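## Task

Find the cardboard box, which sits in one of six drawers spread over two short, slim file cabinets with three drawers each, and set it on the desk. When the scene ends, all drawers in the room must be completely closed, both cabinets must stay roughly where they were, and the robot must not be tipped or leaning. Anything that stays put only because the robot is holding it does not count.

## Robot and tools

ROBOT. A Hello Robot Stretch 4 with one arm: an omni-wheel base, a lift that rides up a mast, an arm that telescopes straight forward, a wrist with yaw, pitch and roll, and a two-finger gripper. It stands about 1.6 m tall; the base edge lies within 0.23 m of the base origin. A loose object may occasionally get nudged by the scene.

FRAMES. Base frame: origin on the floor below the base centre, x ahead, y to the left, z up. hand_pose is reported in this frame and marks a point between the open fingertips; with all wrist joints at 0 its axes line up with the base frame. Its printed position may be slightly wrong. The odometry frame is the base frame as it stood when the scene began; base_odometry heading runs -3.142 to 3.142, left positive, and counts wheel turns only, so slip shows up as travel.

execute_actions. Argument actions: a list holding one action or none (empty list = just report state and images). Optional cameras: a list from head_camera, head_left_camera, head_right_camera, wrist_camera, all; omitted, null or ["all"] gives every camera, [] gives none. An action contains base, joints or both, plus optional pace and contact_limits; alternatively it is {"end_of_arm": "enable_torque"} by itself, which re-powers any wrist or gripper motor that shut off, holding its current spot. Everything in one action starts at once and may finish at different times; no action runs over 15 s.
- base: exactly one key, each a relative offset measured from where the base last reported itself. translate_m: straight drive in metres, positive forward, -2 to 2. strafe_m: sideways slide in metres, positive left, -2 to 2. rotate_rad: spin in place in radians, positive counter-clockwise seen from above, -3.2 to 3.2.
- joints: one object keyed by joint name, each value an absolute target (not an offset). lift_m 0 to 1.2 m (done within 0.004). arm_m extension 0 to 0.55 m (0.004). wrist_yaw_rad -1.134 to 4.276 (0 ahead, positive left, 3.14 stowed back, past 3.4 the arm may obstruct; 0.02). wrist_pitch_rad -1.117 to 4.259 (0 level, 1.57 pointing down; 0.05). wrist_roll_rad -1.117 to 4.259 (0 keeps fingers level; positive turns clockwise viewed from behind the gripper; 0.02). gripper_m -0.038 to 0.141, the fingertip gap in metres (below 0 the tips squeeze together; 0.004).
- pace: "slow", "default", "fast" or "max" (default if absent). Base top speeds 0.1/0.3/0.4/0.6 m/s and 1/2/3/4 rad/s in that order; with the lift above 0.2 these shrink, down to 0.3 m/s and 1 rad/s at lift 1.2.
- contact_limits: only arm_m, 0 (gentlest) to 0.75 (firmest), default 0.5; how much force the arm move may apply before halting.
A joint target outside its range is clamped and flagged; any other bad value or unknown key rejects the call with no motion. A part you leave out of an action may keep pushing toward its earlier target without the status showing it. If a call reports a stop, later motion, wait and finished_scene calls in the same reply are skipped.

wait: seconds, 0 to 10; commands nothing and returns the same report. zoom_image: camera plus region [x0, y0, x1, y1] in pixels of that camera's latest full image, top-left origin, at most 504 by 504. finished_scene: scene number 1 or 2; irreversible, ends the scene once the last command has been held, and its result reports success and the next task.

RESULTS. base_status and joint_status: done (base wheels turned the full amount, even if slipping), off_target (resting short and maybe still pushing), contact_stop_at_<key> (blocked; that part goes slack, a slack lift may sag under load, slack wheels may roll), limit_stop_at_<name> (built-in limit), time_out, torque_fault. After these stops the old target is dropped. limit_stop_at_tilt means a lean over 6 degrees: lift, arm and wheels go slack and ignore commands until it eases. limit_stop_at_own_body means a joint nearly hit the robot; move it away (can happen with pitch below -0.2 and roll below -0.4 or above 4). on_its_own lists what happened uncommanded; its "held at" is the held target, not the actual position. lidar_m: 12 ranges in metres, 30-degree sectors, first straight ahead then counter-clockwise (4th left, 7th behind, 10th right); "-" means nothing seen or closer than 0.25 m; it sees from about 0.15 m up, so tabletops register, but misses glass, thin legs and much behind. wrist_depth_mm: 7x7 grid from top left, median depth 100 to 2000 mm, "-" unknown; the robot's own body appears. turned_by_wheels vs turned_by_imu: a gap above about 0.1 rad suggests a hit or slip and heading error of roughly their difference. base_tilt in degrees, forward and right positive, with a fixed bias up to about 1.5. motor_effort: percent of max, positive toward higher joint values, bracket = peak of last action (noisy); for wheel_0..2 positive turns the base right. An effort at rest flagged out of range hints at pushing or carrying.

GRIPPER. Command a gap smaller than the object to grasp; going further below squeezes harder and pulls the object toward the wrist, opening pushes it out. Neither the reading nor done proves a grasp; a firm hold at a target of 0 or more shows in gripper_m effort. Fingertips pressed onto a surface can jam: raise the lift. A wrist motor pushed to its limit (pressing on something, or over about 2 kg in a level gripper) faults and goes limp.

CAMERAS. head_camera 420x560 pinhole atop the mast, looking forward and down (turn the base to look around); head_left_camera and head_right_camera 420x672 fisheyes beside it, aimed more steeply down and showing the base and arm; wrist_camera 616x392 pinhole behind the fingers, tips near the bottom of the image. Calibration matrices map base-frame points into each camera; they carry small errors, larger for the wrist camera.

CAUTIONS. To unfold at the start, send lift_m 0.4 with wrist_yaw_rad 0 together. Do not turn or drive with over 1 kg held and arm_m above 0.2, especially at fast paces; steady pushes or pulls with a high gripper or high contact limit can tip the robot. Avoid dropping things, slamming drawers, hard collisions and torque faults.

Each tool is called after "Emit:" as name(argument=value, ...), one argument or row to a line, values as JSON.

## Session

Emit:
execute_actions(
  actions=[
    {"joints":{"lift_m":0.4,"wrist_yaw_rad":0,"wrist_roll_rad":1.57,"gripper_m":0.08}},
  ],
  cameras=["head_camera","head_left_camera"],
)

Scene clock: 2.37 s.
base_odometry: x=+0.000 y=+0.000 heading=+0.000 (m, m, rad; odometry frame)
turned_by_wheels: +0.000 (rad since the last result)
turned_by_imu: +0.001 (rad since the last result)
base_tilt: forward=-0.3 right=-0.1 (deg)
lidar_m: 1.16 1.28 1.79 1.76 1.94 2.09 1.51 2.32 2.18 2.44 2.04 1.66
base_status: not commanded
joint_positions: lift_m=+0.400 arm_m=-0.003 wrist_yaw_rad=+0.000 wrist_pitch_rad=-0.014 wrist_roll_rad=+1.570 gripper_m=+0.080
joint_status: all done
motor_effort: lift_m=+23(24) arm_m=-1(0) wrist_yaw_rad=-1(4) wrist_pitch_rad=-9(8) wrist_roll_rad=+0(3) gripper_m=-4(0) wheel_0=+0(0) wheel_1=-1(1) wheel_2=+0(0) (%)
hand_pose: x=+0.4568 y=-0.0873 z=+0.5821 quat_wxyz=(+0.707, +0.707, -0.005, +0.005) (m; base frame)
wrist_depth_mm: 1308 1366 1336 1366 1366 1138 798 / 1366 1366 1366 1397 1397 1160 809 / 1397 1397 1430 1430 1397 1205 831 / 1430 1430 960 960 991 976 831 / 1464 1464 991 991 991 1008 854 / 1499 1499 219 1008 218 1008 842 / 1576 1576 1025 155 1042 1042 842
pictures: head_camera, head_left_camera
Images, in order (width x height): head_camera 420x560, head_left_camera 420x672.

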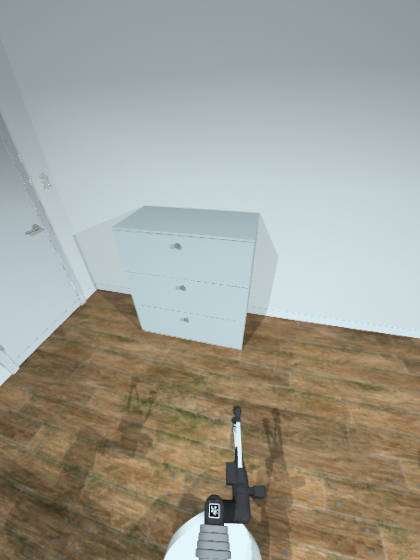

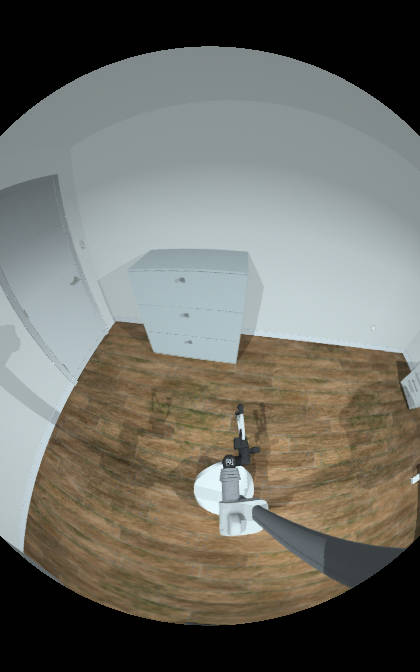

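Emit:
execute_actions(
  actions=[
    {"base":{"rotate_rad":2.88},"joints":{"lift_m":0.26}},
  ],
  cameras=["head_camera","wrist_camera"],
)

Scene clock: 16.47 s.
base_odometry: x=+0.000 y=+0.000 heading=+2.880 (m, m, rad; odometry frame)
turned_by_wheels: +2.880 (rad since the last result)
turned_by_imu: +2.951 (rad since the last result)
base_tilt: forward=-0.3 right=-0.1 (deg)
lidar_m: 1.48 1.52 2.28 2.15 2.46 1.73 1.16 1.20 1.84 1.75 1.82 2.20
base_status: done
joint_positions: lift_m=+0.260 arm_m=-0.003 wrist_yaw_rad=+0.000 wrist_pitch_rad=-0.014 wrist_roll_rad=+1.570 gripper_m=+0.080
joint_status: all done
motor_effort: lift_m=+19(25) arm_m=-1(1) wrist_yaw_rad=+0(0) wrist_pitch_rad=-8(8) wrist_roll_rad=+1(0) gripper_m=+0(1) wheel_0=-1(6) wheel_1=-1(5) wheel_2=+0(10) (%)
hand_pose: x=+0.4568 y=-0.0874 z=+0.4424 quat_wxyz=(+0.707, +0.707, -0.005, +0.005) (m; base frame)
wrist_depth_mm: 1863 1921 1921 - 1708 854 621 / 1921 1921 1983 1983 1756 878 621 / 1921 1921 1921 1921 1863 904 621 / 1921 1921 1863 1863 1863 904 634 / 1863 1863 1921 1921 1336 917 640 / 1863 1921 219 1308 219 931 634 / 1808 1863 1808 156 1281 798 654
pictures: head_camera, wrist_camera
camera_calibration (this result's frames):
wrist_camera: T_world_to_cam=[[0.0189744, 0.020566, -0.999608, 0.442377], [0.0359128, 0.999129, 0.0212379, 0.127343], [0.999175, -0.0363018, 0.0182193, -0.245185], [0, 0, 0, 1]] pos_world=[0.232016, -0.145231, 0.443966]
Images, in order (width x height): head_camera 420x560, wrist_camera 616x392.

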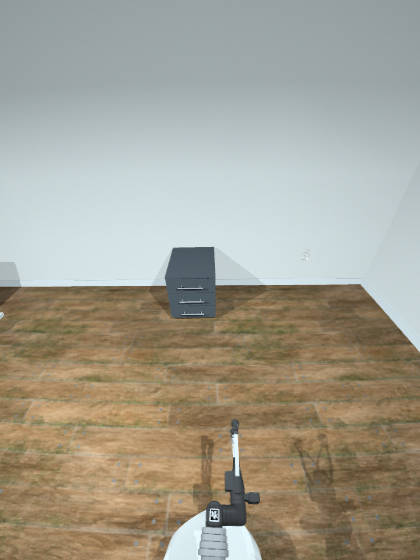

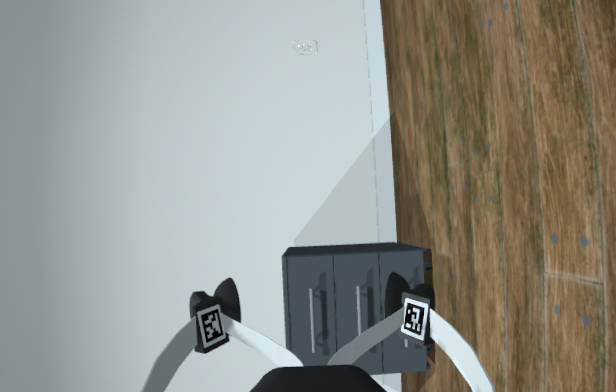

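Emit:
execute_actions(
  actions=[
    {"base":{"rotate_rad":0.07}},
  ],
  cameras=[],
)

Emit:
execute_actions(
  actions=[
    {"base":{"strafe_m":0.22}},
  ],
  cameras=[],
)

Emit:
execute_actions(
  actions=[
    {"base":{"translate_m":0.85},"joints":{"lift_m":0.255,"arm_m":0.08}},
  ],
  cameras=["wrist_camera"],
)

Scene clock: 20.10 s.
base_odometry: x=+0.000 y=+0.000 heading=+2.950 (m, m, rad; odometry frame)
turned_by_wheels: +0.070 (rad since the last result)
turned_by_imu: +0.073 (rad since the last result)
base_tilt: forward=-0.3 right=-0.1 (deg)
lidar_m: 1.48 2.17 2.21 2.16 2.29 1.70 1.17 1.24 1.84 1.77 1.83 2.13
base_status: done
joint_positions: lift_m=+0.260 arm_m=-0.003 wrist_yaw_rad=+0.000 wrist_pitch_rad=-0.014 wrist_roll_rad=+1.570 gripper_m=+0.080
joint_status: not commanded
motor_effort: lift_m=+19(19) arm_m=-1(1) wrist_yaw_rad=+1(1) wrist_pitch_rad=-8(8) wrist_roll_rad=+0(0) gripper_m=-1(1) wheel_0=-1(4) wheel_1=-2(3) wheel_2=+0(2) (%)
hand_pose: x=+0.4568 y=-0.0874 z=+0.4424 quat_wxyz=(+0.707, +0.707, -0.005, +0.005) (m; base frame)
wrist_depth_mm: 1921 1921 1921 1863 1661 866 615 / 1863 1863 1863 1921 1708 878 621 / 1921 1863 1921 1863 1756 904 627 / 1863 1863 1921 1921 1661 931 634 / 1863 1863 1863 1336 1336 931 640 / 1921 1863 219 1308 218 931 640 / 1863 1863 1921 156 1661 798 654
pictures: none
No camera images: the call's "cameras" was empty. Leave "cameras" out to get every camera's image.

Scene clock: 22.13 s.
base_odometry: x=-0.042 y=-0.216 heading=+2.950 (m, m, rad; odometry frame)
turned_by_wheels: +0.000 (rad since the last result)
turned_by_imu: +0.000 (rad since the last result)
base_tilt: forward=-0.3 right=-0.1 (deg)
lidar_m: 1.47 2.17 1.98 1.94 2.25 1.70 1.19 1.22 2.07 1.99 2.05 2.14
base_status: done
joint_positions: lift_m=+0.260 arm_m=-0.003 wrist_yaw_rad=+0.000 wrist_pitch_rad=-0.014 wrist_roll_rad=+1.570 gripper_m=+0.080
joint_status: not commanded
motor_effort: lift_m=+19(19) arm_m=+0(1) wrist_yaw_rad=+1(1) wrist_pitch_rad=-8(9) wrist_roll_rad=+0(0) gripper_m=-2(3) wheel_0=+1(4) wheel_1=+0(5) wheel_2=-1(0) (%)
hand_pose: x=+0.4568 y=-0.0874 z=+0.4424 quat_wxyz=(+0.707, +0.707, -0.005, +0.005) (m; base frame)
wrist_depth_mm: 1863 1863 1863 1863 1708 854 621 / 1921 1863 1863 1863 1756 878 615 / 1863 1863 1863 1921 1618 904 627 / 1863 1863 1863 1308 1308 917 640 / 1921 1921 1921 1308 1308 931 640 / 1921 1921 218 1921 218 931 640 / 1921 1921 1863 156 1708 809 661
pictures: none
No camera images: the call's "cameras" was empty. Leave "cameras" out to get every camera's image.

Scene clock: 26.43 s.
base_odometry: x=-0.876 y=-0.054 heading=+2.950 (m, m, rad; odometry frame)
turned_by_wheels: +0.000 (rad since the last result)
turned_by_imu: +0.000 (rad since the last result)
base_tilt: forward=-0.3 right=-0.1 (deg)
lidar_m: 0.63 1.28 1.79 1.90 2.01 2.60 2.06 2.13 2.09 1.98 1.70 0.68
base_status: done
joint_positions: lift_m=+0.255 arm_m=+0.079 wrist_yaw_rad=+0.000 wrist_pitch_rad=-0.014 wrist_roll_rad=+1.570 gripper_m=+0.080
joint_status: all done
motor_effort: lift_m=+19(20) arm_m=+4(9) wrist_yaw_rad=+1(1) wrist_pitch_rad=-8(7) wrist_roll_rad=+0(1) gripper_m=-4(3) wheel_0=-1(4) wheel_1=-1(8) wheel_2=+2(9) (%)
hand_pose: x=+0.5386 y=-0.0874 z=+0.4375 quat_wxyz=(+0.707, +0.707, -0.005, +0.005) (m; base frame)
wrist_depth_mm: 904 931 931 931 931 788 574 / 931 931 359 362 362 364 364 / 931 917 359 362 362 362 362 / 917 917 359 362 362 364 364 / 931 931 362 359 362 362 364 / 931 931 219 359 219 362 362 / 931 946 357 156 359 362 362
pictures: wrist_camera
camera_calibration (this result's frames):
wrist_camera: T_world_to_cam=[[0.0189841, 0.0206071, -0.999607, 0.435865], [0.0360879, 0.999122, 0.0212825, 0.124446], [0.999168, -0.0364778, 0.0182238, -0.326871], [0, 0, 0, 1]] pos_world=[0.313833, -0.145243, 0.439002]
Images, in order (width x height): wrist_camera 616x392.

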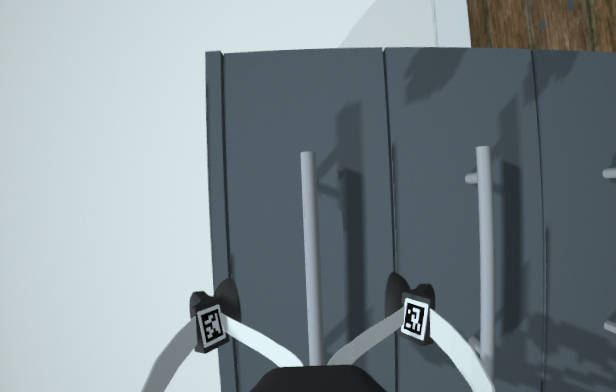

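Emit:
execute_actions(
  actions=[
    {"joints":{"arm_m":0.183},"contact_limits":{"arm_m":0.2}},
  ],
  cameras=[],
)

Emit:
execute_actions(
  actions=[
    {"joints":{"gripper_m":-0.02}},
  ],
  cameras=[],
)

Emit:
execute_actions(
  actions=[
    {"base":{"translate_m":-0.28},"pace":"slow"},
  ],
  cameras=["head_camera"],
)

Emit:
zoom_image(
  camera="head_camera",
  region=[160,270,300,410],
)

Scene clock: 29.73 s.
base_odometry: x=-0.876 y=-0.054 heading=+2.950 (m, m, rad; odometry frame)
turned_by_wheels: +0.000 (rad since the last result)
turned_by_imu: +0.001 (rad since the last result)
base_tilt: forward=-0.3 right=-0.1 (deg)
lidar_m: 0.62 1.25 1.78 1.89 2.01 2.57 2.04 2.14 2.10 1.97 1.68 0.67
base_status: not commanded
joint_positions: lift_m=+0.255 arm_m=+0.182 wrist_yaw_rad=+0.000 wrist_pitch_rad=-0.014 wrist_roll_rad=+1.570 gripper_m=+0.080
joint_status: all done
motor_effort: lift_m=+19(19) arm_m=+4(10) wrist_yaw_rad=+1(1) wrist_pitch_rad=-8(8) wrist_roll_rad=+0(0) gripper_m=-3(0) wheel_0=-1(1) wheel_1=-1(1) wheel_2=+2(2) (%)
contact_limits: arm_m 0.2
hand_pose: x=+0.6416 y=-0.0874 z=+0.4375 quat_wxyz=(+0.707, +0.707, -0.005, +0.005) (m; base frame)
wrist_depth_mm: 820 820 257 257 258 258 - / 831 820 256 256 258 258 259 / 820 820 256 257 257 258 227 / 820 809 255 256 257 258 246 / 809 820 255 256 257 258 257 / 820 831 219 256 219 257 258 / 820 831 256 156 257 257 -
pictures: none
No camera images: the call's "cameras" was empty. Leave "cameras" out to get every camera's image.

Scene clock: 31.47 s.
base_odometry: x=-0.876 y=-0.054 heading=+2.950 (m, m, rad; odometry frame)
turned_by_wheels: +0.000 (rad since the last result)
turned_by_imu: +0.001 (rad since the last result)
base_tilt: forward=-0.3 right=-0.1 (deg)
lidar_m: 0.62 1.28 1.78 1.90 2.01 2.59 2.02 2.12 2.09 1.98 1.71 0.67
base_status: not commanded
joint_positions: lift_m=+0.255 arm_m=+0.182 wrist_yaw_rad=+0.001 wrist_pitch_rad=-0.013 wrist_roll_rad=+1.570 gripper_m=-0.019
joint_status: all done
motor_effort: lift_m=+19(19) arm_m=+3(5) wrist_yaw_rad=-1(2) wrist_pitch_rad=-13(13) wrist_roll_rad=+0(0) gripper_m=-20(18) wheel_0=-1(1) wheel_1=-1(1) wheel_2=+2(2) (%)
hand_pose: x=+0.6419 y=-0.0872 z=+0.4370 quat_wxyz=(+0.707, +0.707, -0.004, +0.005) (m; base frame)
wrist_depth_mm: 820 831 252 252 253 258 - / 820 820 252 252 253 259 259 / 809 809 251 252 253 258 225 / 809 809 250 252 252 258 228 / 820 820 252 252 253 258 229 / 820 820 251 211 198 258 259 / 820 820 179 214 252 257 -
pictures: none
No camera images: the call's "cameras" was empty. Leave "cameras" out to get every camera's image.

Scene clock: 35.53 s.
base_odometry: x=-0.602 y=-0.107 heading=+2.950 (m, m, rad; odometry frame)
turned_by_wheels: +0.000 (rad since the last result)
turned_by_imu: +0.003 (rad since the last result)
base_tilt: forward=-0.3 right=-0.1 (deg)
lidar_m: 0.62 1.57 1.97 1.90 2.46 2.30 1.76 1.84 2.08 1.98 2.07 0.68
base_status: done
joint_positions: lift_m=+0.255 arm_m=+0.182 wrist_yaw_rad=+0.004 wrist_pitch_rad=-0.013 wrist_roll_rad=+1.570 gripper_m=-0.019
joint_status: not commanded
motor_effort: lift_m=+18(19) arm_m=+3(3) wrist_yaw_rad=-10(10) wrist_pitch_rad=-13(14) wrist_roll_rad=+0(0) gripper_m=-18(22) wheel_0=+1(4) wheel_1=+0(3) wheel_2=+2(6) (%)
hand_pose: x=+0.6421 y=-0.0863 z=+0.4370 quat_wxyz=(+0.707, +0.707, -0.003, +0.006) (m; base frame)
wrist_depth_mm: 1098 1078 250 251 252 831 609 / 1098 1098 250 251 252 741 585 / 1078 1098 249 251 251 544 544 / 1118 1098 250 251 252 544 544 / 1098 1118 250 251 252 544 549 / 1098 1118 250 210 203 544 549 / 1118 1098 179 210 252 539 544
pictures: head_camera
Images, in order (width x height): head_camera 420x560.

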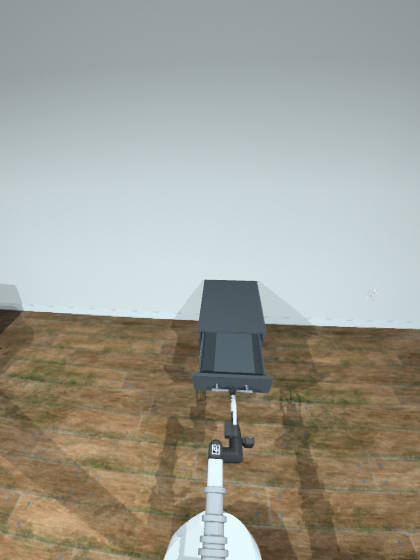

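Region (160, 270, 300, 410) of head_camera's 420x560 image, scaled by 3.600, with more detail than that image has.

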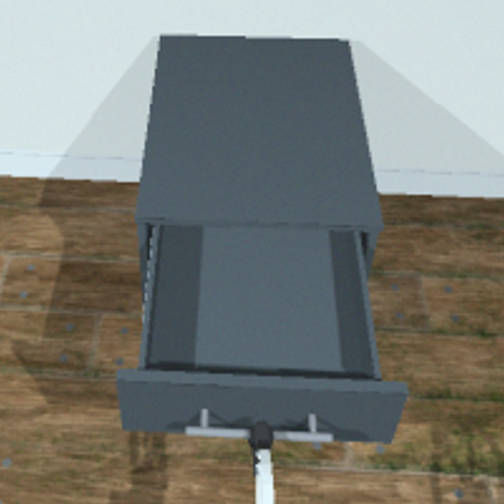

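Emit:
execute_actions(
  actions=[
    {"joints":{"arm_m":0.08},"pace":"slow","contact_limits":{"arm_m":0.15}},
  ],
  cameras=["head_camera"],
)

Scene clock: 39.03 s.
base_odometry: x=-0.602 y=-0.107 heading=+2.950 (m, m, rad; odometry frame)
turned_by_wheels: +0.000 (rad since the last result)
turned_by_imu: +0.001 (rad since the last result)
base_tilt: forward=-0.3 right=-0.1 (deg)
lidar_m: 0.54 1.58 1.97 1.91 2.46 2.29 1.76 1.85 2.09 1.99 2.09 0.61
base_status: not commanded
joint_positions: lift_m=+0.255 arm_m=+0.081 wrist_yaw_rad=+0.000 wrist_pitch_rad=-0.014 wrist_roll_rad=+1.570 gripper_m=-0.020
joint_status: all done
motor_effort: lift_m=+19(19) arm_m=-4(12) wrist_yaw_rad=+0(15) wrist_pitch_rad=-9(14) wrist_roll_rad=+0(0) gripper_m=-14(23) wheel_0=+1(1) wheel_1=+0(0) wheel_2=+0(3) (%)
contact_limits: arm_m 0.15
hand_pose: x=+0.5402 y=-0.0873 z=+0.4374 quat_wxyz=(+0.707, +0.707, -0.005, +0.005) (m; base frame)
wrist_depth_mm: 1182 1205 294 296 1182 842 609 / 1205 1205 293 294 296 866 603 / 1205 1205 293 294 294 640 621 / 1205 1205 293 293 294 640 627 / 1205 1205 294 293 294 647 634 / 1205 1205 294 203 294 640 634 / 1205 1205 173 186 294 647 647
pictures: head_camera
Images, in order (width x height): head_camera 420x560.

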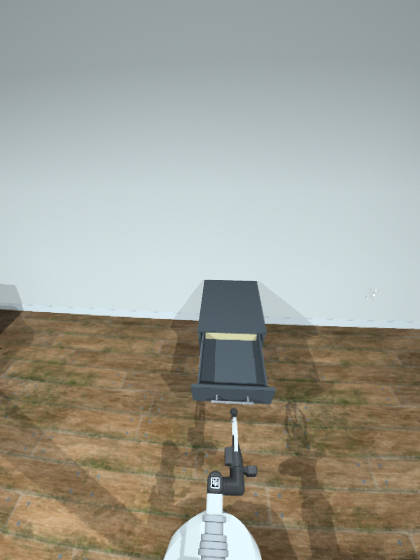

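Emit:
execute_actions(
  actions=[
    {"joints":{"gripper_m":0.08}},
  ],
  cameras=[],
)

Emit:
execute_actions(
  actions=[
    {"joints":{"arm_m":0.478},"pace":"slow","contact_limits":{"arm_m":0.3}},
  ],
  cameras=[],
)

Emit:
execute_actions(
  actions=[
    {"joints":{"arm_m":0.37}},
  ],
  cameras=[],
)

Emit:
execute_actions(
  actions=[
    {"joints":{"lift_m":0.1}},
  ],
  cameras=[],
)

Emit:
execute_actions(
  actions=[
    {"joints":{"arm_m":0.465},"contact_limits":{"arm_m":0.2}},
  ],
  cameras=[],
)

Emit:
execute_actions(
  actions=[
    {"joints":{"gripper_m":-0.02}},
  ],
  cameras=[],
)

Emit:
execute_actions(
  actions=[
    {"joints":{"arm_m":0.135},"pace":"slow"},
  ],
  cameras=["head_camera"],
)

Scene clock: 45.13 s.
base_odometry: x=-0.602 y=-0.107 heading=+2.950 (m, m, rad; odometry frame)
turned_by_wheels: +0.000 (rad since the last result)
turned_by_imu: +0.002 (rad since the last result)
base_tilt: forward=-0.3 right=-0.1 (deg)
lidar_m: 0.55 1.55 1.99 1.90 2.46 2.29 1.77 1.83 2.09 1.98 2.10 0.58
base_status: not commanded
joint_positions: lift_m=+0.255 arm_m=+0.081 wrist_yaw_rad=+0.000 wrist_pitch_rad=-0.014 wrist_roll_rad=+1.570 gripper_m=+0.080
joint_status: all done
motor_effort: lift_m=+19(19) arm_m=-4(4) wrist_yaw_rad=+0(0) wrist_pitch_rad=-9(9) wrist_roll_rad=+0(0) gripper_m=-3(11) wheel_0=+0(1) wheel_1=+0(0) wheel_2=+0(0) (%)
hand_pose: x=+0.5402 y=-0.0873 z=+0.4374 quat_wxyz=(+0.707, +0.707, -0.005, +0.005) (m; base frame)
wrist_depth_mm: 1205 1205 294 294 1160 831 609 / 1205 1205 294 294 294 866 609 / 1205 1205 294 294 296 647 621 / 1205 1229 294 294 294 640 627 / 1205 1205 291 293 296 647 634 / 1229 1205 218 293 218 647 627 / 1229 1205 294 156 294 640 647
pictures: none
No camera images: the call's "cameras" was empty. Leave "cameras" out to get every camera's image.

Scene clock: 50.40 s.
base_odometry: x=-0.602 y=-0.107 heading=+2.950 (m, m, rad; odometry frame)
turned_by_wheels: +0.000 (rad since the last result)
turned_by_imu: +0.002 (rad since the last result)
base_tilt: forward=-0.3 right=-0.1 (deg)
lidar_m: 0.89 1.57 1.99 1.91 2.45 2.30 1.77 1.82 2.10 1.96 2.08 0.97
base_status: not commanded
joint_positions: lift_m=+0.255 arm_m=+0.477 wrist_yaw_rad=-0.002 wrist_pitch_rad=-0.015 wrist_roll_rad=+1.570 gripper_m=+0.080
joint_status: all done
motor_effort: lift_m=+19(19) arm_m=+8(2) wrist_yaw_rad=+6(8) wrist_pitch_rad=-5(9) wrist_roll_rad=-1(1) gripper_m=-4(0) wheel_0=+0(0) wheel_1=+1(0) wheel_2=-2(2) (%)
contact_limits: arm_m 0.3
hand_pose: x=+0.9359 y=-0.0879 z=+0.4377 quat_wxyz=(+0.707, +0.707, -0.006, +0.005) (m; base frame)
wrist_depth_mm: 809 798 244 244 245 246 - / 809 809 245 244 244 246 245 / 809 798 244 244 245 246 246 / 798 798 244 244 246 246 246 / 809 798 243 244 244 246 245 / 809 809 215 244 216 245 246 / 798 809 243 179 245 245 -
pictures: none
No camera images: the call's "cameras" was empty. Leave "cameras" out to get every camera's image.

Scene clock: 51.73 s.
base_odometry: x=-0.602 y=-0.107 heading=+2.950 (m, m, rad; odometry frame)
turned_by_wheels: +0.000 (rad since the last result)
turned_by_imu: +0.001 (rad since the last result)
base_tilt: forward=-0.3 right=-0.1 (deg)
lidar_m: 0.89 1.58 1.99 1.90 2.46 2.29 1.76 1.84 2.10 2.00 2.09 0.96
base_status: not commanded
joint_positions: lift_m=+0.255 arm_m=+0.371 wrist_yaw_rad=+0.000 wrist_pitch_rad=-0.014 wrist_roll_rad=+1.570 gripper_m=+0.080
joint_status: all done
motor_effort: lift_m=+19(19) arm_m=-5(7) wrist_yaw_rad=+1(6) wrist_pitch_rad=-7(8) wrist_roll_rad=-1(1) gripper_m=-4(2) wheel_0=+0(0) wheel_1=+0(1) wheel_2=-1(2) (%)
hand_pose: x=+0.8302 y=-0.0874 z=+0.4375 quat_wxyz=(+0.707, +0.707, -0.005, +0.005) (m; base frame)
wrist_depth_mm: 904 904 931 904 917 778 574 / 917 917 349 351 351 351 353 / 904 917 349 349 349 353 351 / 917 917 349 351 349 351 353 / 917 917 349 349 351 349 353 / 917 904 219 349 219 351 353 / 917 904 349 156 351 320 351
pictures: none
No camera images: the call's "cameras" was empty. Leave "cameras" out to get every camera's image.

Scene clock: 53.47 s.
base_odometry: x=-0.602 y=-0.107 heading=+2.950 (m, m, rad; odometry frame)
turned_by_wheels: +0.000 (rad since the last result)
turned_by_imu: +0.001 (rad since the last result)
base_tilt: forward=-0.3 right=-0.1 (deg)
lidar_m: 0.89 1.59 1.99 1.91 2.45 2.29 1.77 1.83 2.10 1.98 2.09 0.98
base_status: not commanded
joint_positions: lift_m=+0.100 arm_m=+0.371 wrist_yaw_rad=+0.000 wrist_pitch_rad=-0.014 wrist_roll_rad=+1.570 gripper_m=+0.080
joint_status: all done
motor_effort: lift_m=+18(20) arm_m=-4(4) wrist_yaw_rad=+2(1) wrist_pitch_rad=-7(8) wrist_roll_rad=+0(1) gripper_m=-3(0) wheel_0=+0(0) wheel_1=+0(0) wheel_2=-2(2) (%)
hand_pose: x=+0.8302 y=-0.0874 z=+0.2826 quat_wxyz=(+0.707, +0.707, -0.005, +0.005) (m; base frame)
wrist_depth_mm: 904 917 917 904 891 496 387 / 347 349 351 351 351 353 375 / 347 347 351 349 349 353 384 / 347 347 349 349 349 351 379 / 349 347 349 349 349 353 353 / 347 347 219 351 219 353 349 / 634 347 349 156 351 320 387
pictures: none
No camera images: the call's "cameras" was empty. Leave "cameras" out to get every camera's image.

Scene clock: 54.73 s.
base_odometry: x=-0.602 y=-0.107 heading=+2.950 (m, m, rad; odometry frame)
turned_by_wheels: +0.000 (rad since the last result)
turned_by_imu: +0.001 (rad since the last result)
base_tilt: forward=-0.3 right=-0.1 (deg)
lidar_m: 0.90 1.58 1.99 1.92 2.46 2.30 1.77 1.81 2.09 1.98 2.10 0.97
base_status: not commanded
joint_positions: lift_m=+0.100 arm_m=+0.464 wrist_yaw_rad=+0.000 wrist_pitch_rad=-0.014 wrist_roll_rad=+1.570 gripper_m=+0.080
joint_status: all done
motor_effort: lift_m=+18(18) arm_m=+5(7) wrist_yaw_rad=+1(2) wrist_pitch_rad=-8(7) wrist_roll_rad=-1(1) gripper_m=-1(1) wheel_0=+0(0) wheel_1=+0(0) wheel_2=-1(1) (%)
contact_limits: arm_m 0.2
hand_pose: x=+0.9236 y=-0.0874 z=+0.2826 quat_wxyz=(+0.707, +0.707, -0.005, +0.005) (m; base frame)
wrist_depth_mm: 255 255 256 256 258 257 - / 254 255 256 256 257 258 258 / 255 255 256 256 257 258 226 / 254 255 255 256 257 257 228 / 255 254 256 256 257 257 258 / 253 254 219 255 219 258 257 / 254 255 256 156 257 257 -
pictures: none
No camera images: the call's "cameras" was empty. Leave "cameras" out to get every camera's image.

Scene clock: 56.47 s.
base_odometry: x=-0.602 y=-0.107 heading=+2.950 (m, m, rad; odometry frame)
turned_by_wheels: +0.000 (rad since the last result)
turned_by_imu: +0.001 (rad since the last result)
base_tilt: forward=-0.3 right=-0.1 (deg)
lidar_m: 0.89 1.57 1.99 1.90 2.46 2.27 1.77 1.85 2.11 1.99 2.09 0.96
base_status: not commanded
joint_positions: lift_m=+0.100 arm_m=+0.464 wrist_yaw_rad=+0.001 wrist_pitch_rad=-0.014 wrist_roll_rad=+1.570 gripper_m=-0.019
joint_status: all done
motor_effort: lift_m=+18(18) arm_m=+3(4) wrist_yaw_rad=-2(1) wrist_pitch_rad=-11(11) wrist_roll_rad=-1(1) gripper_m=-18(20) wheel_0=+0(0) wheel_1=+0(1) wheel_2=+0(1) (%)
hand_pose: x=+0.9239 y=-0.0872 z=+0.2823 quat_wxyz=(+0.707, +0.707, -0.004, +0.005) (m; base frame)
wrist_depth_mm: 254 254 252 252 253 257 - / 254 254 252 252 253 258 259 / 254 254 251 252 253 258 224 / 254 255 250 251 253 257 227 / 253 255 250 252 253 257 229 / 253 254 252 211 253 257 229 / 253 254 179 214 253 257 -
pictures: none
No camera images: the call's "cameras" was empty. Leave "cameras" out to get every camera's image.

Scene clock: 61.03 s.
base_odometry: x=-0.602 y=-0.107 heading=+2.950 (m, m, rad; odometry frame)
turned_by_wheels: +0.000 (rad since the last result)
turned_by_imu: +0.002 (rad since the last result)
base_tilt: forward=-0.3 right=-0.1 (deg)
lidar_m: 0.60 1.57 1.99 1.90 2.47 2.29 1.77 1.85 2.07 2.00 2.09 0.64
base_status: not commanded
joint_positions: lift_m=+0.100 arm_m=+0.136 wrist_yaw_rad=+0.005 wrist_pitch_rad=-0.013 wrist_roll_rad=+1.570 gripper_m=-0.019
joint_status: all done
motor_effort: lift_m=+18(18) arm_m=-5(8) wrist_yaw_rad=-13(14) wrist_pitch_rad=-12(13) wrist_roll_rad=+0(1) gripper_m=-18(18) wheel_0=+1(0) wheel_1=+1(1) wheel_2=+1(1) (%)
hand_pose: x=+0.5957 y=-0.0859 z=+0.2821 quat_wxyz=(+0.707, +0.707, -0.003, +0.006) (m; base frame)
wrist_depth_mm: 1138 1160 249 251 252 535 389 / 1160 1118 250 251 251 544 397 / 1160 1138 249 251 252 564 404 / 1138 1138 251 251 253 569 397 / 1138 1160 250 251 253 574 410 / 1160 1160 251 211 205 574 413 / 1160 1160 180 213 253 466 410
pictures: head_camera
Images, in order (width x height): head_camera 420x560.

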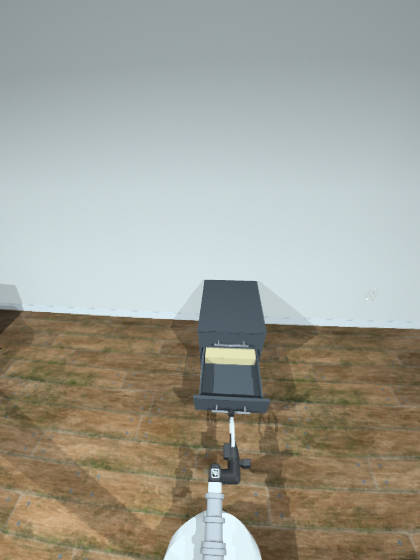

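Empty. Next: bottom.

Emit:
execute_actions(
  actions=[
    {"joints":{"arm_m":0.476},"pace":"slow","contact_limits":{"arm_m":0.3}},
  ],
  cameras=[],
)

Emit:
execute_actions(
  actions=[
    {"joints":{"gripper_m":0.08}},
  ],
  cameras=[],
)

Emit:
execute_actions(
  actions=[
    {"joints":{"arm_m":0.37}},
  ],
  cameras=[],
)

Emit:
execute_actions(
  actions=[
    {"joints":{"lift_m":0.021,"wrist_pitch_rad":0.25}},
  ],
  cameras=[],
)

Emit:
execute_actions(
  actions=[
    {"joints":{"arm_m":0.47},"contact_limits":{"arm_m":0.2}},
  ],
  cameras=[],
)

Emit:
execute_actions(
  actions=[
    {"joints":{"gripper_m":-0.02}},
  ],
  cameras=[],
)

Emit:
execute_actions(
  actions=[
    {"joints":{"arm_m":0.14},"pace":"slow"},
  ],
  cameras=["head_camera"],
)

Scene clock: 69.47 s.
base_odometry: x=-0.602 y=-0.107 heading=+2.950 (m, m, rad; odometry frame)
turned_by_wheels: +0.000 (rad since the last result)
turned_by_imu: +0.003 (rad since the last result)
base_tilt: forward=-0.3 right=-0.1 (deg)
lidar_m: 0.90 1.56 1.98 1.89 2.46 2.31 1.76 1.85 2.12 2.00 2.08 0.96
base_status: not commanded
joint_positions: lift_m=+0.100 arm_m=+0.475 wrist_yaw_rad=-0.001 wrist_pitch_rad=-0.013 wrist_roll_rad=+1.570 gripper_m=-0.020
joint_status: all done
motor_effort: lift_m=+18(18) arm_m=+6(9) wrist_yaw_rad=+4(14) wrist_pitch_rad=-12(13) wrist_roll_rad=+0(1) gripper_m=-16(16) wheel_0=+1(1) wheel_1=+1(1) wheel_2=-1(1) (%)
contact_limits: arm_m 0.3
hand_pose: x=+0.9341 y=-0.0878 z=+0.2822 quat_wxyz=(+0.707, +0.707, -0.005, +0.004) (m; base frame)
wrist_depth_mm: 243 245 246 246 247 248 - / 244 245 247 247 248 247 249 / 244 244 245 246 247 248 249 / 243 245 246 245 247 248 249 / 243 244 245 246 247 247 248 / 243 243 245 208 204 247 247 / 243 244 178 203 246 246 -
pictures: none
No camera images: the call's "cameras" was empty. Leave "cameras" out to get every camera's image.

Scene clock: 71.20 s.
base_odometry: x=-0.602 y=-0.107 heading=+2.950 (m, m, rad; odometry frame)
turned_by_wheels: +0.000 (rad since the last result)
turned_by_imu: +0.001 (rad since the last result)
base_tilt: forward=-0.3 right=-0.1 (deg)
lidar_m: 0.91 1.55 1.99 1.90 2.45 2.30 1.75 1.84 2.08 1.98 2.09 0.98
base_status: not commanded
joint_positions: lift_m=+0.100 arm_m=+0.475 wrist_yaw_rad=+0.000 wrist_pitch_rad=-0.014 wrist_roll_rad=+1.570 gripper_m=+0.080
joint_status: all done
motor_effort: lift_m=+18(18) arm_m=+4(7) wrist_yaw_rad=+2(5) wrist_pitch_rad=-9(11) wrist_roll_rad=-1(1) gripper_m=+0(15) wheel_0=+2(1) wheel_1=+1(1) wheel_2=-1(1) (%)
hand_pose: x=+0.9345 y=-0.0875 z=+0.2824 quat_wxyz=(+0.707, +0.707, -0.005, +0.005) (m; base frame)
wrist_depth_mm: 243 243 246 246 247 248 - / 244 244 245 246 247 247 248 / 243 245 245 245 247 247 248 / 243 245 245 245 247 248 248 / 243 244 246 246 247 247 248 / 243 244 218 245 219 246 247 / 243 244 243 154 245 247 -
pictures: none
No camera images: the call's "cameras" was empty. Leave "cameras" out to get every camera's image.

Scene clock: 72.50 s.
base_odometry: x=-0.602 y=-0.107 heading=+2.950 (m, m, rad; odometry frame)
turned_by_wheels: +0.000 (rad since the last result)
turned_by_imu: +0.001 (rad since the last result)
base_tilt: forward=-0.3 right=-0.1 (deg)
lidar_m: 0.89 1.57 1.98 1.89 2.46 2.29 1.75 1.83 2.10 2.00 2.09 1.00
base_status: not commanded
joint_positions: lift_m=+0.100 arm_m=+0.371 wrist_yaw_rad=+0.000 wrist_pitch_rad=-0.014 wrist_roll_rad=+1.570 gripper_m=+0.080
joint_status: all done
motor_effort: lift_m=+18(18) arm_m=-4(4) wrist_yaw_rad=+1(2) wrist_pitch_rad=-9(9) wrist_roll_rad=-1(0) gripper_m=-2(2) wheel_0=+1(1) wheel_1=+1(1) wheel_2=-1(1) (%)
hand_pose: x=+0.8301 y=-0.0874 z=+0.2824 quat_wxyz=(+0.707, +0.707, -0.005, +0.005) (m; base frame)
wrist_depth_mm: 917 904 904 917 904 496 387 / 349 349 351 351 351 353 375 / 349 349 351 351 351 353 384 / 349 349 349 351 349 351 375 / 351 347 349 351 351 351 353 / 347 349 219 351 218 351 353 / 640 347 349 156 351 319 387
pictures: none
No camera images: the call's "cameras" was empty. Leave "cameras" out to get every camera's image.

Scene clock: 73.80 s.
base_odometry: x=-0.602 y=-0.107 heading=+2.950 (m, m, rad; odometry frame)
turned_by_wheels: +0.000 (rad since the last result)
turned_by_imu: +0.001 (rad since the last result)
base_tilt: forward=-0.3 right=-0.1 (deg)
lidar_m: 0.89 1.56 1.98 1.91 2.44 2.29 1.77 1.84 2.09 2.00 2.08 0.97
base_status: not commanded
joint_positions: lift_m=+0.021 arm_m=+0.371 wrist_yaw_rad=+0.000 wrist_pitch_rad=+0.252 wrist_roll_rad=+1.570 gripper_m=+0.080
joint_status: all done
motor_effort: lift_m=+18(20) arm_m=-4(4) wrist_yaw_rad=+1(1) wrist_pitch_rad=-6(6) wrist_roll_rad=-1(1) gripper_m=-3(0) wheel_0=+1(2) wheel_1=+1(1) wheel_2=-1(1) (%)
hand_pose: x=+0.8210 y=-0.0874 z=+0.1275 quat_wxyz=(+0.702, +0.701, +0.089, -0.089) (m; base frame)
wrist_depth_mm: 798 842 891 559 349 238 - / 306 324 347 368 355 242 198 / 306 325 349 366 362 246 201 / 303 325 347 366 366 248 202 / 301 324 343 366 366 249 203 / 301 322 219 366 220 249 203 / 304 317 342 156 345 225 -
pictures: none
No camera images: the call's "cameras" was empty. Leave "cameras" out to get every camera's image.

Scene clock: 75.07 s.
base_odometry: x=-0.602 y=-0.107 heading=+2.950 (m, m, rad; odometry frame)
turned_by_wheels: +0.000 (rad since the last result)
turned_by_imu: +0.001 (rad since the last result)
base_tilt: forward=-0.3 right=-0.1 (deg)
lidar_m: 0.90 1.56 1.99 1.90 2.48 2.30 1.77 1.85 2.08 1.97 2.10 0.95
base_status: not commanded
joint_positions: lift_m=+0.021 arm_m=+0.469 wrist_yaw_rad=+0.000 wrist_pitch_rad=+0.252 wrist_roll_rad=+1.570 gripper_m=+0.080
joint_status: all done
motor_effort: lift_m=+18(18) arm_m=+5(4) wrist_yaw_rad=+1(2) wrist_pitch_rad=-7(8) wrist_roll_rad=+0(1) gripper_m=+0(1) wheel_0=+1(1) wheel_1=+1(1) wheel_2=-1(1) (%)
contact_limits: arm_m 0.2
hand_pose: x=+0.9195 y=-0.0874 z=+0.1275 quat_wxyz=(+0.702, +0.701, +0.089, -0.089) (m; base frame)
wrist_depth_mm: 221 233 248 266 293 238 - / 220 233 249 265 297 242 198 / 220 234 248 263 300 246 200 / 220 232 247 262 282 247 202 / 220 232 248 258 282 248 203 / 220 232 219 258 219 249 202 / 219 228 244 156 281 225 -
pictures: none
No camera images: the call's "cameras" was empty. Leave "cameras" out to get every camera's image.

Scene clock: 76.80 s.
base_odometry: x=-0.602 y=-0.107 heading=+2.950 (m, m, rad; odometry frame)
turned_by_wheels: +0.000 (rad since the last result)
turned_by_imu: +0.001 (rad since the last result)
base_tilt: forward=-0.3 right=-0.1 (deg)
lidar_m: 0.88 1.57 1.97 1.91 2.46 2.30 1.75 1.84 2.10 2.00 2.07 0.96
base_status: not commanded
joint_positions: lift_m=+0.021 arm_m=+0.469 wrist_yaw_rad=+0.001 wrist_pitch_rad=+0.252 wrist_roll_rad=+1.570 gripper_m=-0.019
joint_status: all done
motor_effort: lift_m=+18(18) arm_m=+4(5) wrist_yaw_rad=-1(1) wrist_pitch_rad=-8(8) wrist_roll_rad=-1(1) gripper_m=-20(22) wheel_0=+1(1) wheel_1=+1(1) wheel_2=-1(1) (%)
hand_pose: x=+0.9197 y=-0.0872 z=+0.1274 quat_wxyz=(+0.702, +0.701, +0.089, -0.089) (m; base frame)
wrist_depth_mm: 220 233 245 262 290 237 - / 220 233 244 259 297 240 196 / 220 233 245 258 298 244 200 / 220 232 244 256 278 247 202 / 219 232 244 254 278 248 202 / 219 231 240 213 273 248 202 / 219 229 180 221 272 214 -
pictures: none
No camera images: the call's "cameras" was empty. Leave "cameras" out to get every camera's image.

Scene clock: 81.37 s.
base_odometry: x=-0.602 y=-0.107 heading=+2.950 (m, m, rad; odometry frame)
turned_by_wheels: +0.000 (rad since the last result)
turned_by_imu: +0.002 (rad since the last result)
base_tilt: forward=-0.3 right=-0.1 (deg)
lidar_m: 0.60 1.55 1.97 1.91 2.47 2.29 1.77 1.84 2.09 1.98 2.06 0.62
base_status: not commanded
joint_positions: lift_m=+0.021 arm_m=+0.141 wrist_yaw_rad=+0.005 wrist_pitch_rad=+0.254 wrist_roll_rad=+1.570 gripper_m=-0.019
joint_status: all done
motor_effort: lift_m=+18(18) arm_m=-4(5) wrist_yaw_rad=-13(13) wrist_pitch_rad=-11(12) wrist_roll_rad=-1(0) gripper_m=-17(20) wheel_0=+1(0) wheel_1=+1(1) wheel_2=+0(1) (%)
hand_pose: x=+0.5914 y=-0.0861 z=+0.1270 quat_wxyz=(+0.702, +0.701, +0.091, -0.088) (m; base frame)
wrist_depth_mm: 991 1060 242 259 291 237 - / 991 1060 243 259 296 242 198 / 508 535 243 257 277 245 201 / 508 530 243 254 278 248 202 / 508 530 242 255 278 249 204 / 504 525 240 213 268 248 203 / 504 525 180 221 271 215 -
pictures: head_camera
Images, in order (width x height): head_camera 420x560.

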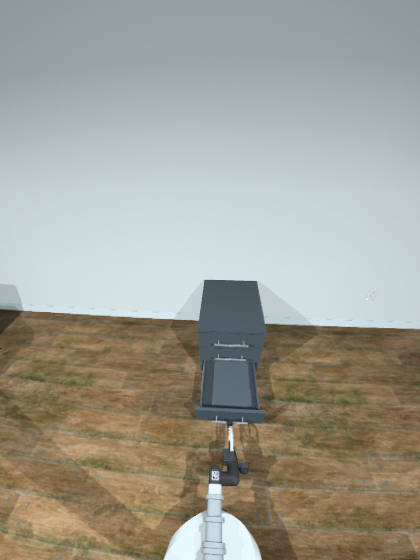

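Emit:
execute_actions(
  actions=[
    {"joints":{"arm_m":0.48},"pace":"slow","contact_limits":{"arm_m":0.3}},
  ],
  cameras=[],
)

Emit:
execute_actions(
  actions=[
    {"joints":{"gripper_m":0.08}},
  ],
  cameras=[],
)

Emit:
execute_actions(
  actions=[
    {"joints":{"arm_m":0.3}},
  ],
  cameras=["wrist_camera"],
)

Emit:
execute_actions(
  actions=[
    {"base":{"translate_m":-1.0},"joints":{"arm_m":0.0,"lift_m":0.2,"wrist_pitch_rad":-0.014},"pace":"fast"},
  ],
  cameras=[],
)

Emit:
execute_actions(
  actions=[
    {"base":{"rotate_rad":1.52},"joints":{"lift_m":0.255}},
  ],
  cameras=["head_camera"],
)

Scene clock: 89.37 s.
base_odometry: x=-0.602 y=-0.107 heading=+2.950 (m, m, rad; odometry frame)
turned_by_wheels: +0.000 (rad since the last result)
turned_by_imu: +0.003 (rad since the last result)
base_tilt: forward=-0.3 right=-0.1 (deg)
lidar_m: 0.89 1.56 2.00 1.91 2.47 2.29 1.77 1.86 2.11 1.98 2.08 0.98
base_status: not commanded
joint_positions: lift_m=+0.021 arm_m=+0.479 wrist_yaw_rad=-0.001 wrist_pitch_rad=+0.254 wrist_roll_rad=+1.570 gripper_m=-0.020
joint_status: all done
motor_effort: lift_m=+18(18) arm_m=+7(6) wrist_yaw_rad=+5(13) wrist_pitch_rad=-12(12) wrist_roll_rad=+0(1) gripper_m=-16(21) wheel_0=+1(1) wheel_1=+1(1) wheel_2=-1(1) (%)
contact_limits: arm_m 0.3
hand_pose: x=+0.9288 y=-0.0878 z=+0.1270 quat_wxyz=(+0.702, +0.701, +0.089, -0.090) (m; base frame)
wrist_depth_mm: 213 224 239 256 290 237 - / 212 224 239 256 293 241 197 / 212 224 239 253 273 244 199 / 212 224 239 250 272 246 201 / 212 224 238 249 272 247 202 / 211 223 233 207 211 247 202 / 211 219 180 216 265 213 -
pictures: none
No camera images: the call's "cameras" was empty. Leave "cameras" out to get every camera's image.

Scene clock: 91.10 s.
base_odometry: x=-0.602 y=-0.107 heading=+2.950 (m, m, rad; odometry frame)
turned_by_wheels: +0.000 (rad since the last result)
turned_by_imu: +0.001 (rad since the last result)
base_tilt: forward=-0.3 right=-0.1 (deg)
lidar_m: 0.89 1.56 1.99 1.92 2.45 2.29 1.76 1.84 2.10 1.98 2.07 0.98
base_status: not commanded
joint_positions: lift_m=+0.021 arm_m=+0.479 wrist_yaw_rad=-0.001 wrist_pitch_rad=+0.256 wrist_roll_rad=+1.570 gripper_m=+0.080
joint_status: all done
motor_effort: lift_m=+18(19) arm_m=+5(7) wrist_yaw_rad=+2(6) wrist_pitch_rad=-18(17) wrist_roll_rad=-1(1) gripper_m=-2(17) wheel_0=+1(1) wheel_1=+1(1) wheel_2=-1(1) (%)
hand_pose: x=+0.9291 y=-0.0876 z=+0.1263 quat_wxyz=(+0.702, +0.701, +0.090, -0.090) (m; base frame)
wrist_depth_mm: 212 224 239 256 287 235 - / 212 224 240 256 293 238 195 / 212 224 239 253 273 242 198 / 211 224 238 252 272 245 200 / 211 223 237 250 272 245 200 / 210 222 218 249 220 244 200 / 211 220 235 159 272 222 -
pictures: none
No camera images: the call's "cameras" was empty. Leave "cameras" out to get every camera's image.

Scene clock: 92.73 s.
base_odometry: x=-0.602 y=-0.107 heading=+2.950 (m, m, rad; odometry frame)
turned_by_wheels: +0.000 (rad since the last result)
turned_by_imu: +0.001 (rad since the last result)
base_tilt: forward=-0.3 right=-0.1 (deg)
lidar_m: 0.91 1.57 2.00 1.91 2.45 2.31 1.77 1.83 2.10 2.00 2.05 0.97
base_status: not commanded
joint_positions: lift_m=+0.021 arm_m=+0.301 wrist_yaw_rad=+0.000 wrist_pitch_rad=+0.253 wrist_roll_rad=+1.570 gripper_m=+0.080
joint_status: all done
motor_effort: lift_m=+18(18) arm_m=-5(3) wrist_yaw_rad=+1(3) wrist_pitch_rad=-8(19) wrist_roll_rad=-1(1) gripper_m=-1(2) wheel_0=+1(1) wheel_1=+1(1) wheel_2=-1(1) (%)
hand_pose: x=+0.7510 y=-0.0874 z=+0.1273 quat_wxyz=(+0.702, +0.701, +0.089, -0.089) (m; base frame)
wrist_depth_mm: 866 904 960 627 349 238 - / 370 392 418 480 355 242 198 / 366 387 413 439 362 246 201 / 368 389 410 439 364 248 203 / 368 387 413 439 368 249 203 / 366 387 218 439 219 248 202 / 366 375 410 155 347 224 -
pictures: wrist_camera
camera_calibration (this result's frames):
wrist_camera: T_world_to_cam=[[-0.245275, 0.0209156, -0.969228, 0.316405], [0.0405843, 0.999112, 0.0112901, 0.121301], [0.968604, -0.0365662, -0.245906, -0.476903], [0, 0, 0, 1]] pos_world=[0.534614, -0.14525, 0.188026]
Images, in order (width x height): wrist_camera 616x392.

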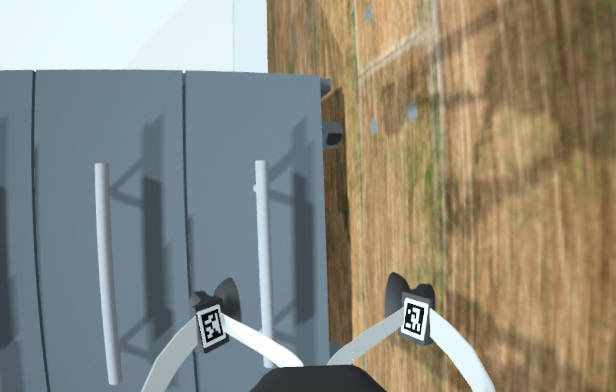

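Scene clock: 96.60 s.
base_odometry: x=+0.380 y=-0.298 heading=+2.950 (m, m, rad; odometry frame)
turned_by_wheels: +0.000 (rad since the last result)
turned_by_imu: +0.003 (rad since the last result)
base_tilt: forward=-0.3 right=-0.1 (deg)
lidar_m: 1.91 2.62 2.06 2.15 1.67 1.25 0.84 0.77 1.11 1.97 2.08 2.60
base_status: done
joint_positions: lift_m=+0.200 arm_m=+0.001 wrist_yaw_rad=+0.000 wrist_pitch_rad=-0.012 wrist_roll_rad=+1.570 gripper_m=+0.080
joint_status: all done
motor_effort: lift_m=+22(25) arm_m=-4(6) wrist_yaw_rad=+2(0) wrist_pitch_rad=-7(13) wrist_roll_rad=-1(1) gripper_m=-3(3) wheel_0=+1(4) wheel_1=+0(4) wheel_2=-1(10) (%)
hand_pose: x=+0.4601 y=-0.0875 z=+0.3814 quat_wxyz=(+0.707, +0.707, -0.004, +0.004) (m; base frame)
wrist_depth_mm: - - - - 1430 732 535 / - - - - 1464 759 539 / - - - - 1537 759 539 / - - - 1756 1576 788 549 / - - - 1756 1618 788 549 / - - 219 - 219 798 564 / - - - 155 1430 691 559
pictures: none
No camera images: the call's "cameras" was empty. Leave "cameras" out to get every camera's image.

Scene clock: 98.63 s.
base_odometry: x=+0.380 y=-0.298 heading=-1.813 (m, m, rad; odometry frame)
turned_by_wheels: +1.520 (rad since the last result)
turned_by_imu: +1.557 (rad since the last result)
base_tilt: forward=-0.3 right=-0.1 (deg)
lidar_m: 2.17 1.74 1.26 0.89 0.79 1.03 1.96 2.10 2.64 1.91 2.62 2.04
base_status: done
joint_positions: lift_m=+0.255 arm_m=+0.001 wrist_yaw_rad=+0.000 wrist_pitch_rad=-0.012 wrist_roll_rad=+1.570 gripper_m=+0.080
joint_status: all done
motor_effort: lift_m=+23(17) arm_m=-4(4) wrist_yaw_rad=+1(2) wrist_pitch_rad=-8(8) wrist_roll_rad=-1(1) gripper_m=+0(2) wheel_0=-1(7) wheel_1=+0(6) wheel_2=+2(5) (%)
hand_pose: x=+0.4601 y=-0.0874 z=+0.4364 quat_wxyz=(+0.707, +0.707, -0.004, +0.004) (m; base frame)
wrist_depth_mm: - - - - 1618 842 609 / - - - - 1708 854 609 / - - - - 1756 878 615 / - - - - 1808 904 634 / - - - - 1863 917 634 / - - 218 1921 219 917 627 / - - - 156 1661 778 647
pictures: head_camera
Images, in order (width x height): head_camera 420x560.

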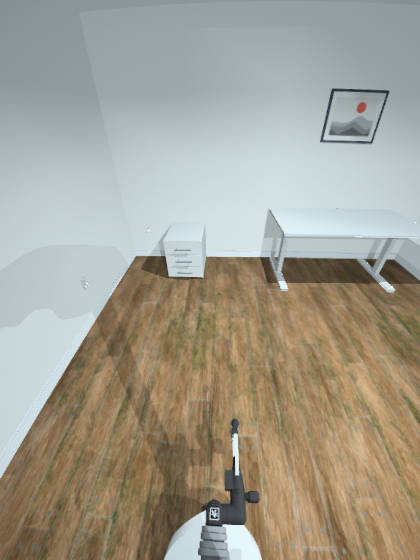

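Emit:
execute_actions(
  actions=[
    {"base":{"translate_m":1.2},"pace":"fast"},
  ],
  cameras=[],
)

Emit:
execute_actions(
  actions=[
    {"base":{"strafe_m":0.5},"joints":{"arm_m":0.25}},
  ],
  cameras=["wrist_camera"],
)

Scene clock: 104.87 s.
base_odometry: x=+0.092 y=-1.463 heading=-1.813 (m, m, rad; odometry frame)
turned_by_wheels: +0.000 (rad since the last result)
turned_by_imu: +0.001 (rad since the last result)
base_tilt: forward=-0.3 right=-0.1 (deg)
lidar_m: 1.00 0.96 1.27 1.21 1.25 1.63 3.23 3.35 2.22 2.52 1.07 0.94
base_status: done
joint_positions: lift_m=+0.255 arm_m=+0.001 wrist_yaw_rad=+0.000 wrist_pitch_rad=-0.012 wrist_roll_rad=+1.570 gripper_m=+0.080
joint_status: not commanded
motor_effort: lift_m=+22(23) arm_m=-4(4) wrist_yaw_rad=+1(1) wrist_pitch_rad=-8(8) wrist_roll_rad=-1(1) gripper_m=-4(1) wheel_0=+0(7) wheel_1=-1(3) wheel_2=+1(13) (%)
hand_pose: x=+0.4601 y=-0.0874 z=+0.4364 quat_wxyz=(+0.707, +0.707, -0.004, +0.004) (m; base frame)
wrist_depth_mm: 1336 1336 1366 1336 1336 842 609 / 1336 1336 1336 1336 1366 866 603 / 1336 1336 1336 1336 1336 878 621 / 1308 1336 1336 1336 1308 891 627 / 1336 1308 1336 1336 1336 904 627 / 1308 1308 218 1281 218 917 627 / 1308 1336 1336 156 788 732 647
pictures: none
No camera images: the call's "cameras" was empty. Leave "cameras" out to get every camera's image.

Scene clock: 107.87 s.
base_odometry: x=+0.577 y=-1.583 heading=-1.813 (m, m, rad; odometry frame)
turned_by_wheels: +0.000 (rad since the last result)
turned_by_imu: -0.001 (rad since the last result)
base_tilt: forward=-0.3 right=-0.1 (deg)
lidar_m: 0.92 1.04 0.73 0.69 0.73 1.02 1.43 3.33 2.67 3.01 1.33 1.00
base_status: done
joint_positions: lift_m=+0.255 arm_m=+0.249 wrist_yaw_rad=+0.000 wrist_pitch_rad=-0.012 wrist_roll_rad=+1.570 gripper_m=+0.080
joint_status: all done
motor_effort: lift_m=+22(23) arm_m=+5(4) wrist_yaw_rad=+1(2) wrist_pitch_rad=-8(8) wrist_roll_rad=-1(1) gripper_m=-4(0) wheel_0=+1(9) wheel_1=-2(7) wheel_2=+1(0) (%)
hand_pose: x=+0.7086 y=-0.0874 z=+0.4364 quat_wxyz=(+0.707, +0.707, -0.004, +0.004) (m; base frame)
wrist_depth_mm: 1060 1078 1098 1078 1098 842 609 / 1060 1078 1078 1078 500 500 500 / 1060 1078 1078 492 492 496 496 / 1078 1078 1078 492 492 496 496 / 1060 1078 1060 492 492 492 492 / 1060 1060 218 488 219 488 492 / 1060 1060 768 155 488 496 496
pictures: wrist_camera
camera_calibration (this result's frames):
wrist_camera: T_world_to_cam=[[0.0164093, 0.0209019, -0.999647, 0.433458], [0.0360757, 0.999118, 0.021483, 0.118236], [0.999214, -0.0364155, 0.0156407, -0.495604], [0, 0, 0, 1]] pos_world=[0.483836, -0.14524, 0.438516]
Images, in order (width x height): wrist_camera 616x392.

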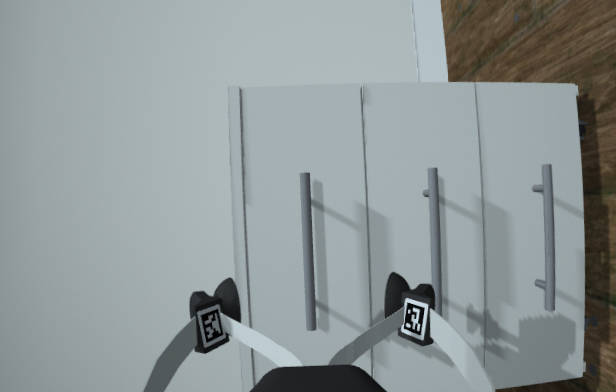

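Arm target 0.25+0.235=0.485.

Emit:
execute_actions(
  actions=[
    {"joints":{"arm_m":0.485,"lift_m":0.258},"contact_limits":{"arm_m":0.2}},
  ],
  cameras=[],
)

Emit:
execute_actions(
  actions=[
    {"joints":{"gripper_m":-0.02}},
  ],
  cameras=[],
)

Emit:
execute_actions(
  actions=[
    {"joints":{"arm_m":0.155},"pace":"slow"},
  ],
  cameras=["head_camera"],
)

Scene clock: 111.67 s.
base_odometry: x=+0.577 y=-1.583 heading=-1.813 (m, m, rad; odometry frame)
turned_by_wheels: +0.000 (rad since the last result)
turned_by_imu: +0.002 (rad since the last result)
base_tilt: forward=-0.3 right=-0.1 (deg)
lidar_m: 0.94 1.02 0.74 0.70 0.76 1.01 1.44 3.34 2.66 3.03 1.33 1.00
base_status: not commanded
joint_positions: lift_m=+0.258 arm_m=+0.484 wrist_yaw_rad=+0.000 wrist_pitch_rad=-0.012 wrist_roll_rad=+1.570 gripper_m=+0.080
joint_status: all done
motor_effort: lift_m=+22(24) arm_m=+5(0) wrist_yaw_rad=+1(1) wrist_pitch_rad=-7(8) wrist_roll_rad=-1(1) gripper_m=-3(0) wheel_0=+1(1) wheel_1=-2(2) wheel_2=+1(1) (%)
contact_limits: arm_m 0.2
hand_pose: x=+0.9436 y=-0.0874 z=+0.4394 quat_wxyz=(+0.707, +0.707, -0.004, +0.004) (m; base frame)
wrist_depth_mm: 842 842 254 256 256 257 - / 842 831 254 255 255 256 256 / 842 820 253 254 255 255 257 / 831 831 254 253 255 255 256 / 820 831 252 252 254 255 255 / 831 831 219 253 219 254 255 / 820 820 251 156 253 254 -
pictures: none
No camera images: the call's "cameras" was empty. Leave "cameras" out to get every camera's image.

Scene clock: 113.40 s.
base_odometry: x=+0.577 y=-1.583 heading=-1.813 (m, m, rad; odometry frame)
turned_by_wheels: +0.000 (rad since the last result)
turned_by_imu: +0.001 (rad since the last result)
base_tilt: forward=-0.3 right=-0.1 (deg)
lidar_m: 0.93 1.03 0.74 0.71 0.73 1.01 1.45 3.33 2.68 3.03 1.34 0.99
base_status: not commanded
joint_positions: lift_m=+0.258 arm_m=+0.484 wrist_yaw_rad=+0.001 wrist_pitch_rad=-0.009 wrist_roll_rad=+1.570 gripper_m=-0.019
joint_status: all done
motor_effort: lift_m=+23(22) arm_m=+3(4) wrist_yaw_rad=-2(2) wrist_pitch_rad=-14(15) wrist_roll_rad=-1(1) gripper_m=-21(19) wheel_0=+1(1) wheel_1=-2(2) wheel_2=+1(1) (%)
hand_pose: x=+0.9439 y=-0.0871 z=+0.4387 quat_wxyz=(+0.707, +0.707, -0.003, +0.004) (m; base frame)
wrist_depth_mm: 842 842 250 251 252 256 - / 831 842 250 250 252 256 257 / 831 831 249 250 251 256 255 / 820 831 248 250 251 255 229 / 831 831 249 249 251 256 256 / 820 820 248 212 197 255 256 / 820 831 181 213 249 253 -
pictures: none
No camera images: the call's "cameras" was empty. Leave "cameras" out to get every camera's image.

Scene clock: 117.97 s.
base_odometry: x=+0.577 y=-1.583 heading=-1.813 (m, m, rad; odometry frame)
turned_by_wheels: +0.000 (rad since the last result)
turned_by_imu: +0.002 (rad since the last result)
base_tilt: forward=-0.3 right=-0.1 (deg)
lidar_m: 0.59 1.04 0.76 0.71 0.75 1.03 1.46 3.33 2.68 3.01 1.32 0.64
base_status: not commanded
joint_positions: lift_m=+0.258 arm_m=+0.156 wrist_yaw_rad=+0.002 wrist_pitch_rad=-0.009 wrist_roll_rad=+1.570 gripper_m=-0.019
joint_status: all done
motor_effort: lift_m=+23(23) arm_m=-4(0) wrist_yaw_rad=-4(4) wrist_pitch_rad=-17(16) wrist_roll_rad=-1(1) gripper_m=-17(17) wheel_0=+1(1) wheel_1=-2(2) wheel_2=+1(1) (%)
hand_pose: x=+0.6154 y=-0.0869 z=+0.4385 quat_wxyz=(+0.707, +0.707, -0.002, +0.004) (m; base frame)
wrist_depth_mm: 1160 1182 248 250 250 831 609 / 1182 1182 249 249 250 798 591 / 1160 1160 248 250 250 591 597 / 1160 1160 247 249 250 591 591 / 1138 1160 248 248 250 591 603 / 1138 1160 247 213 206 591 603 / 1138 1138 180 213 249 585 609
pictures: head_camera
Images, in order (width x height): head_camera 420x560.

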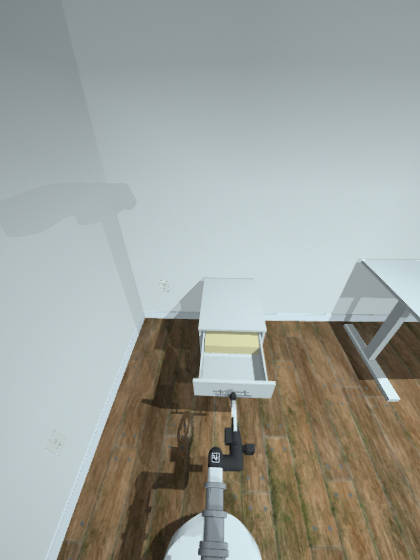

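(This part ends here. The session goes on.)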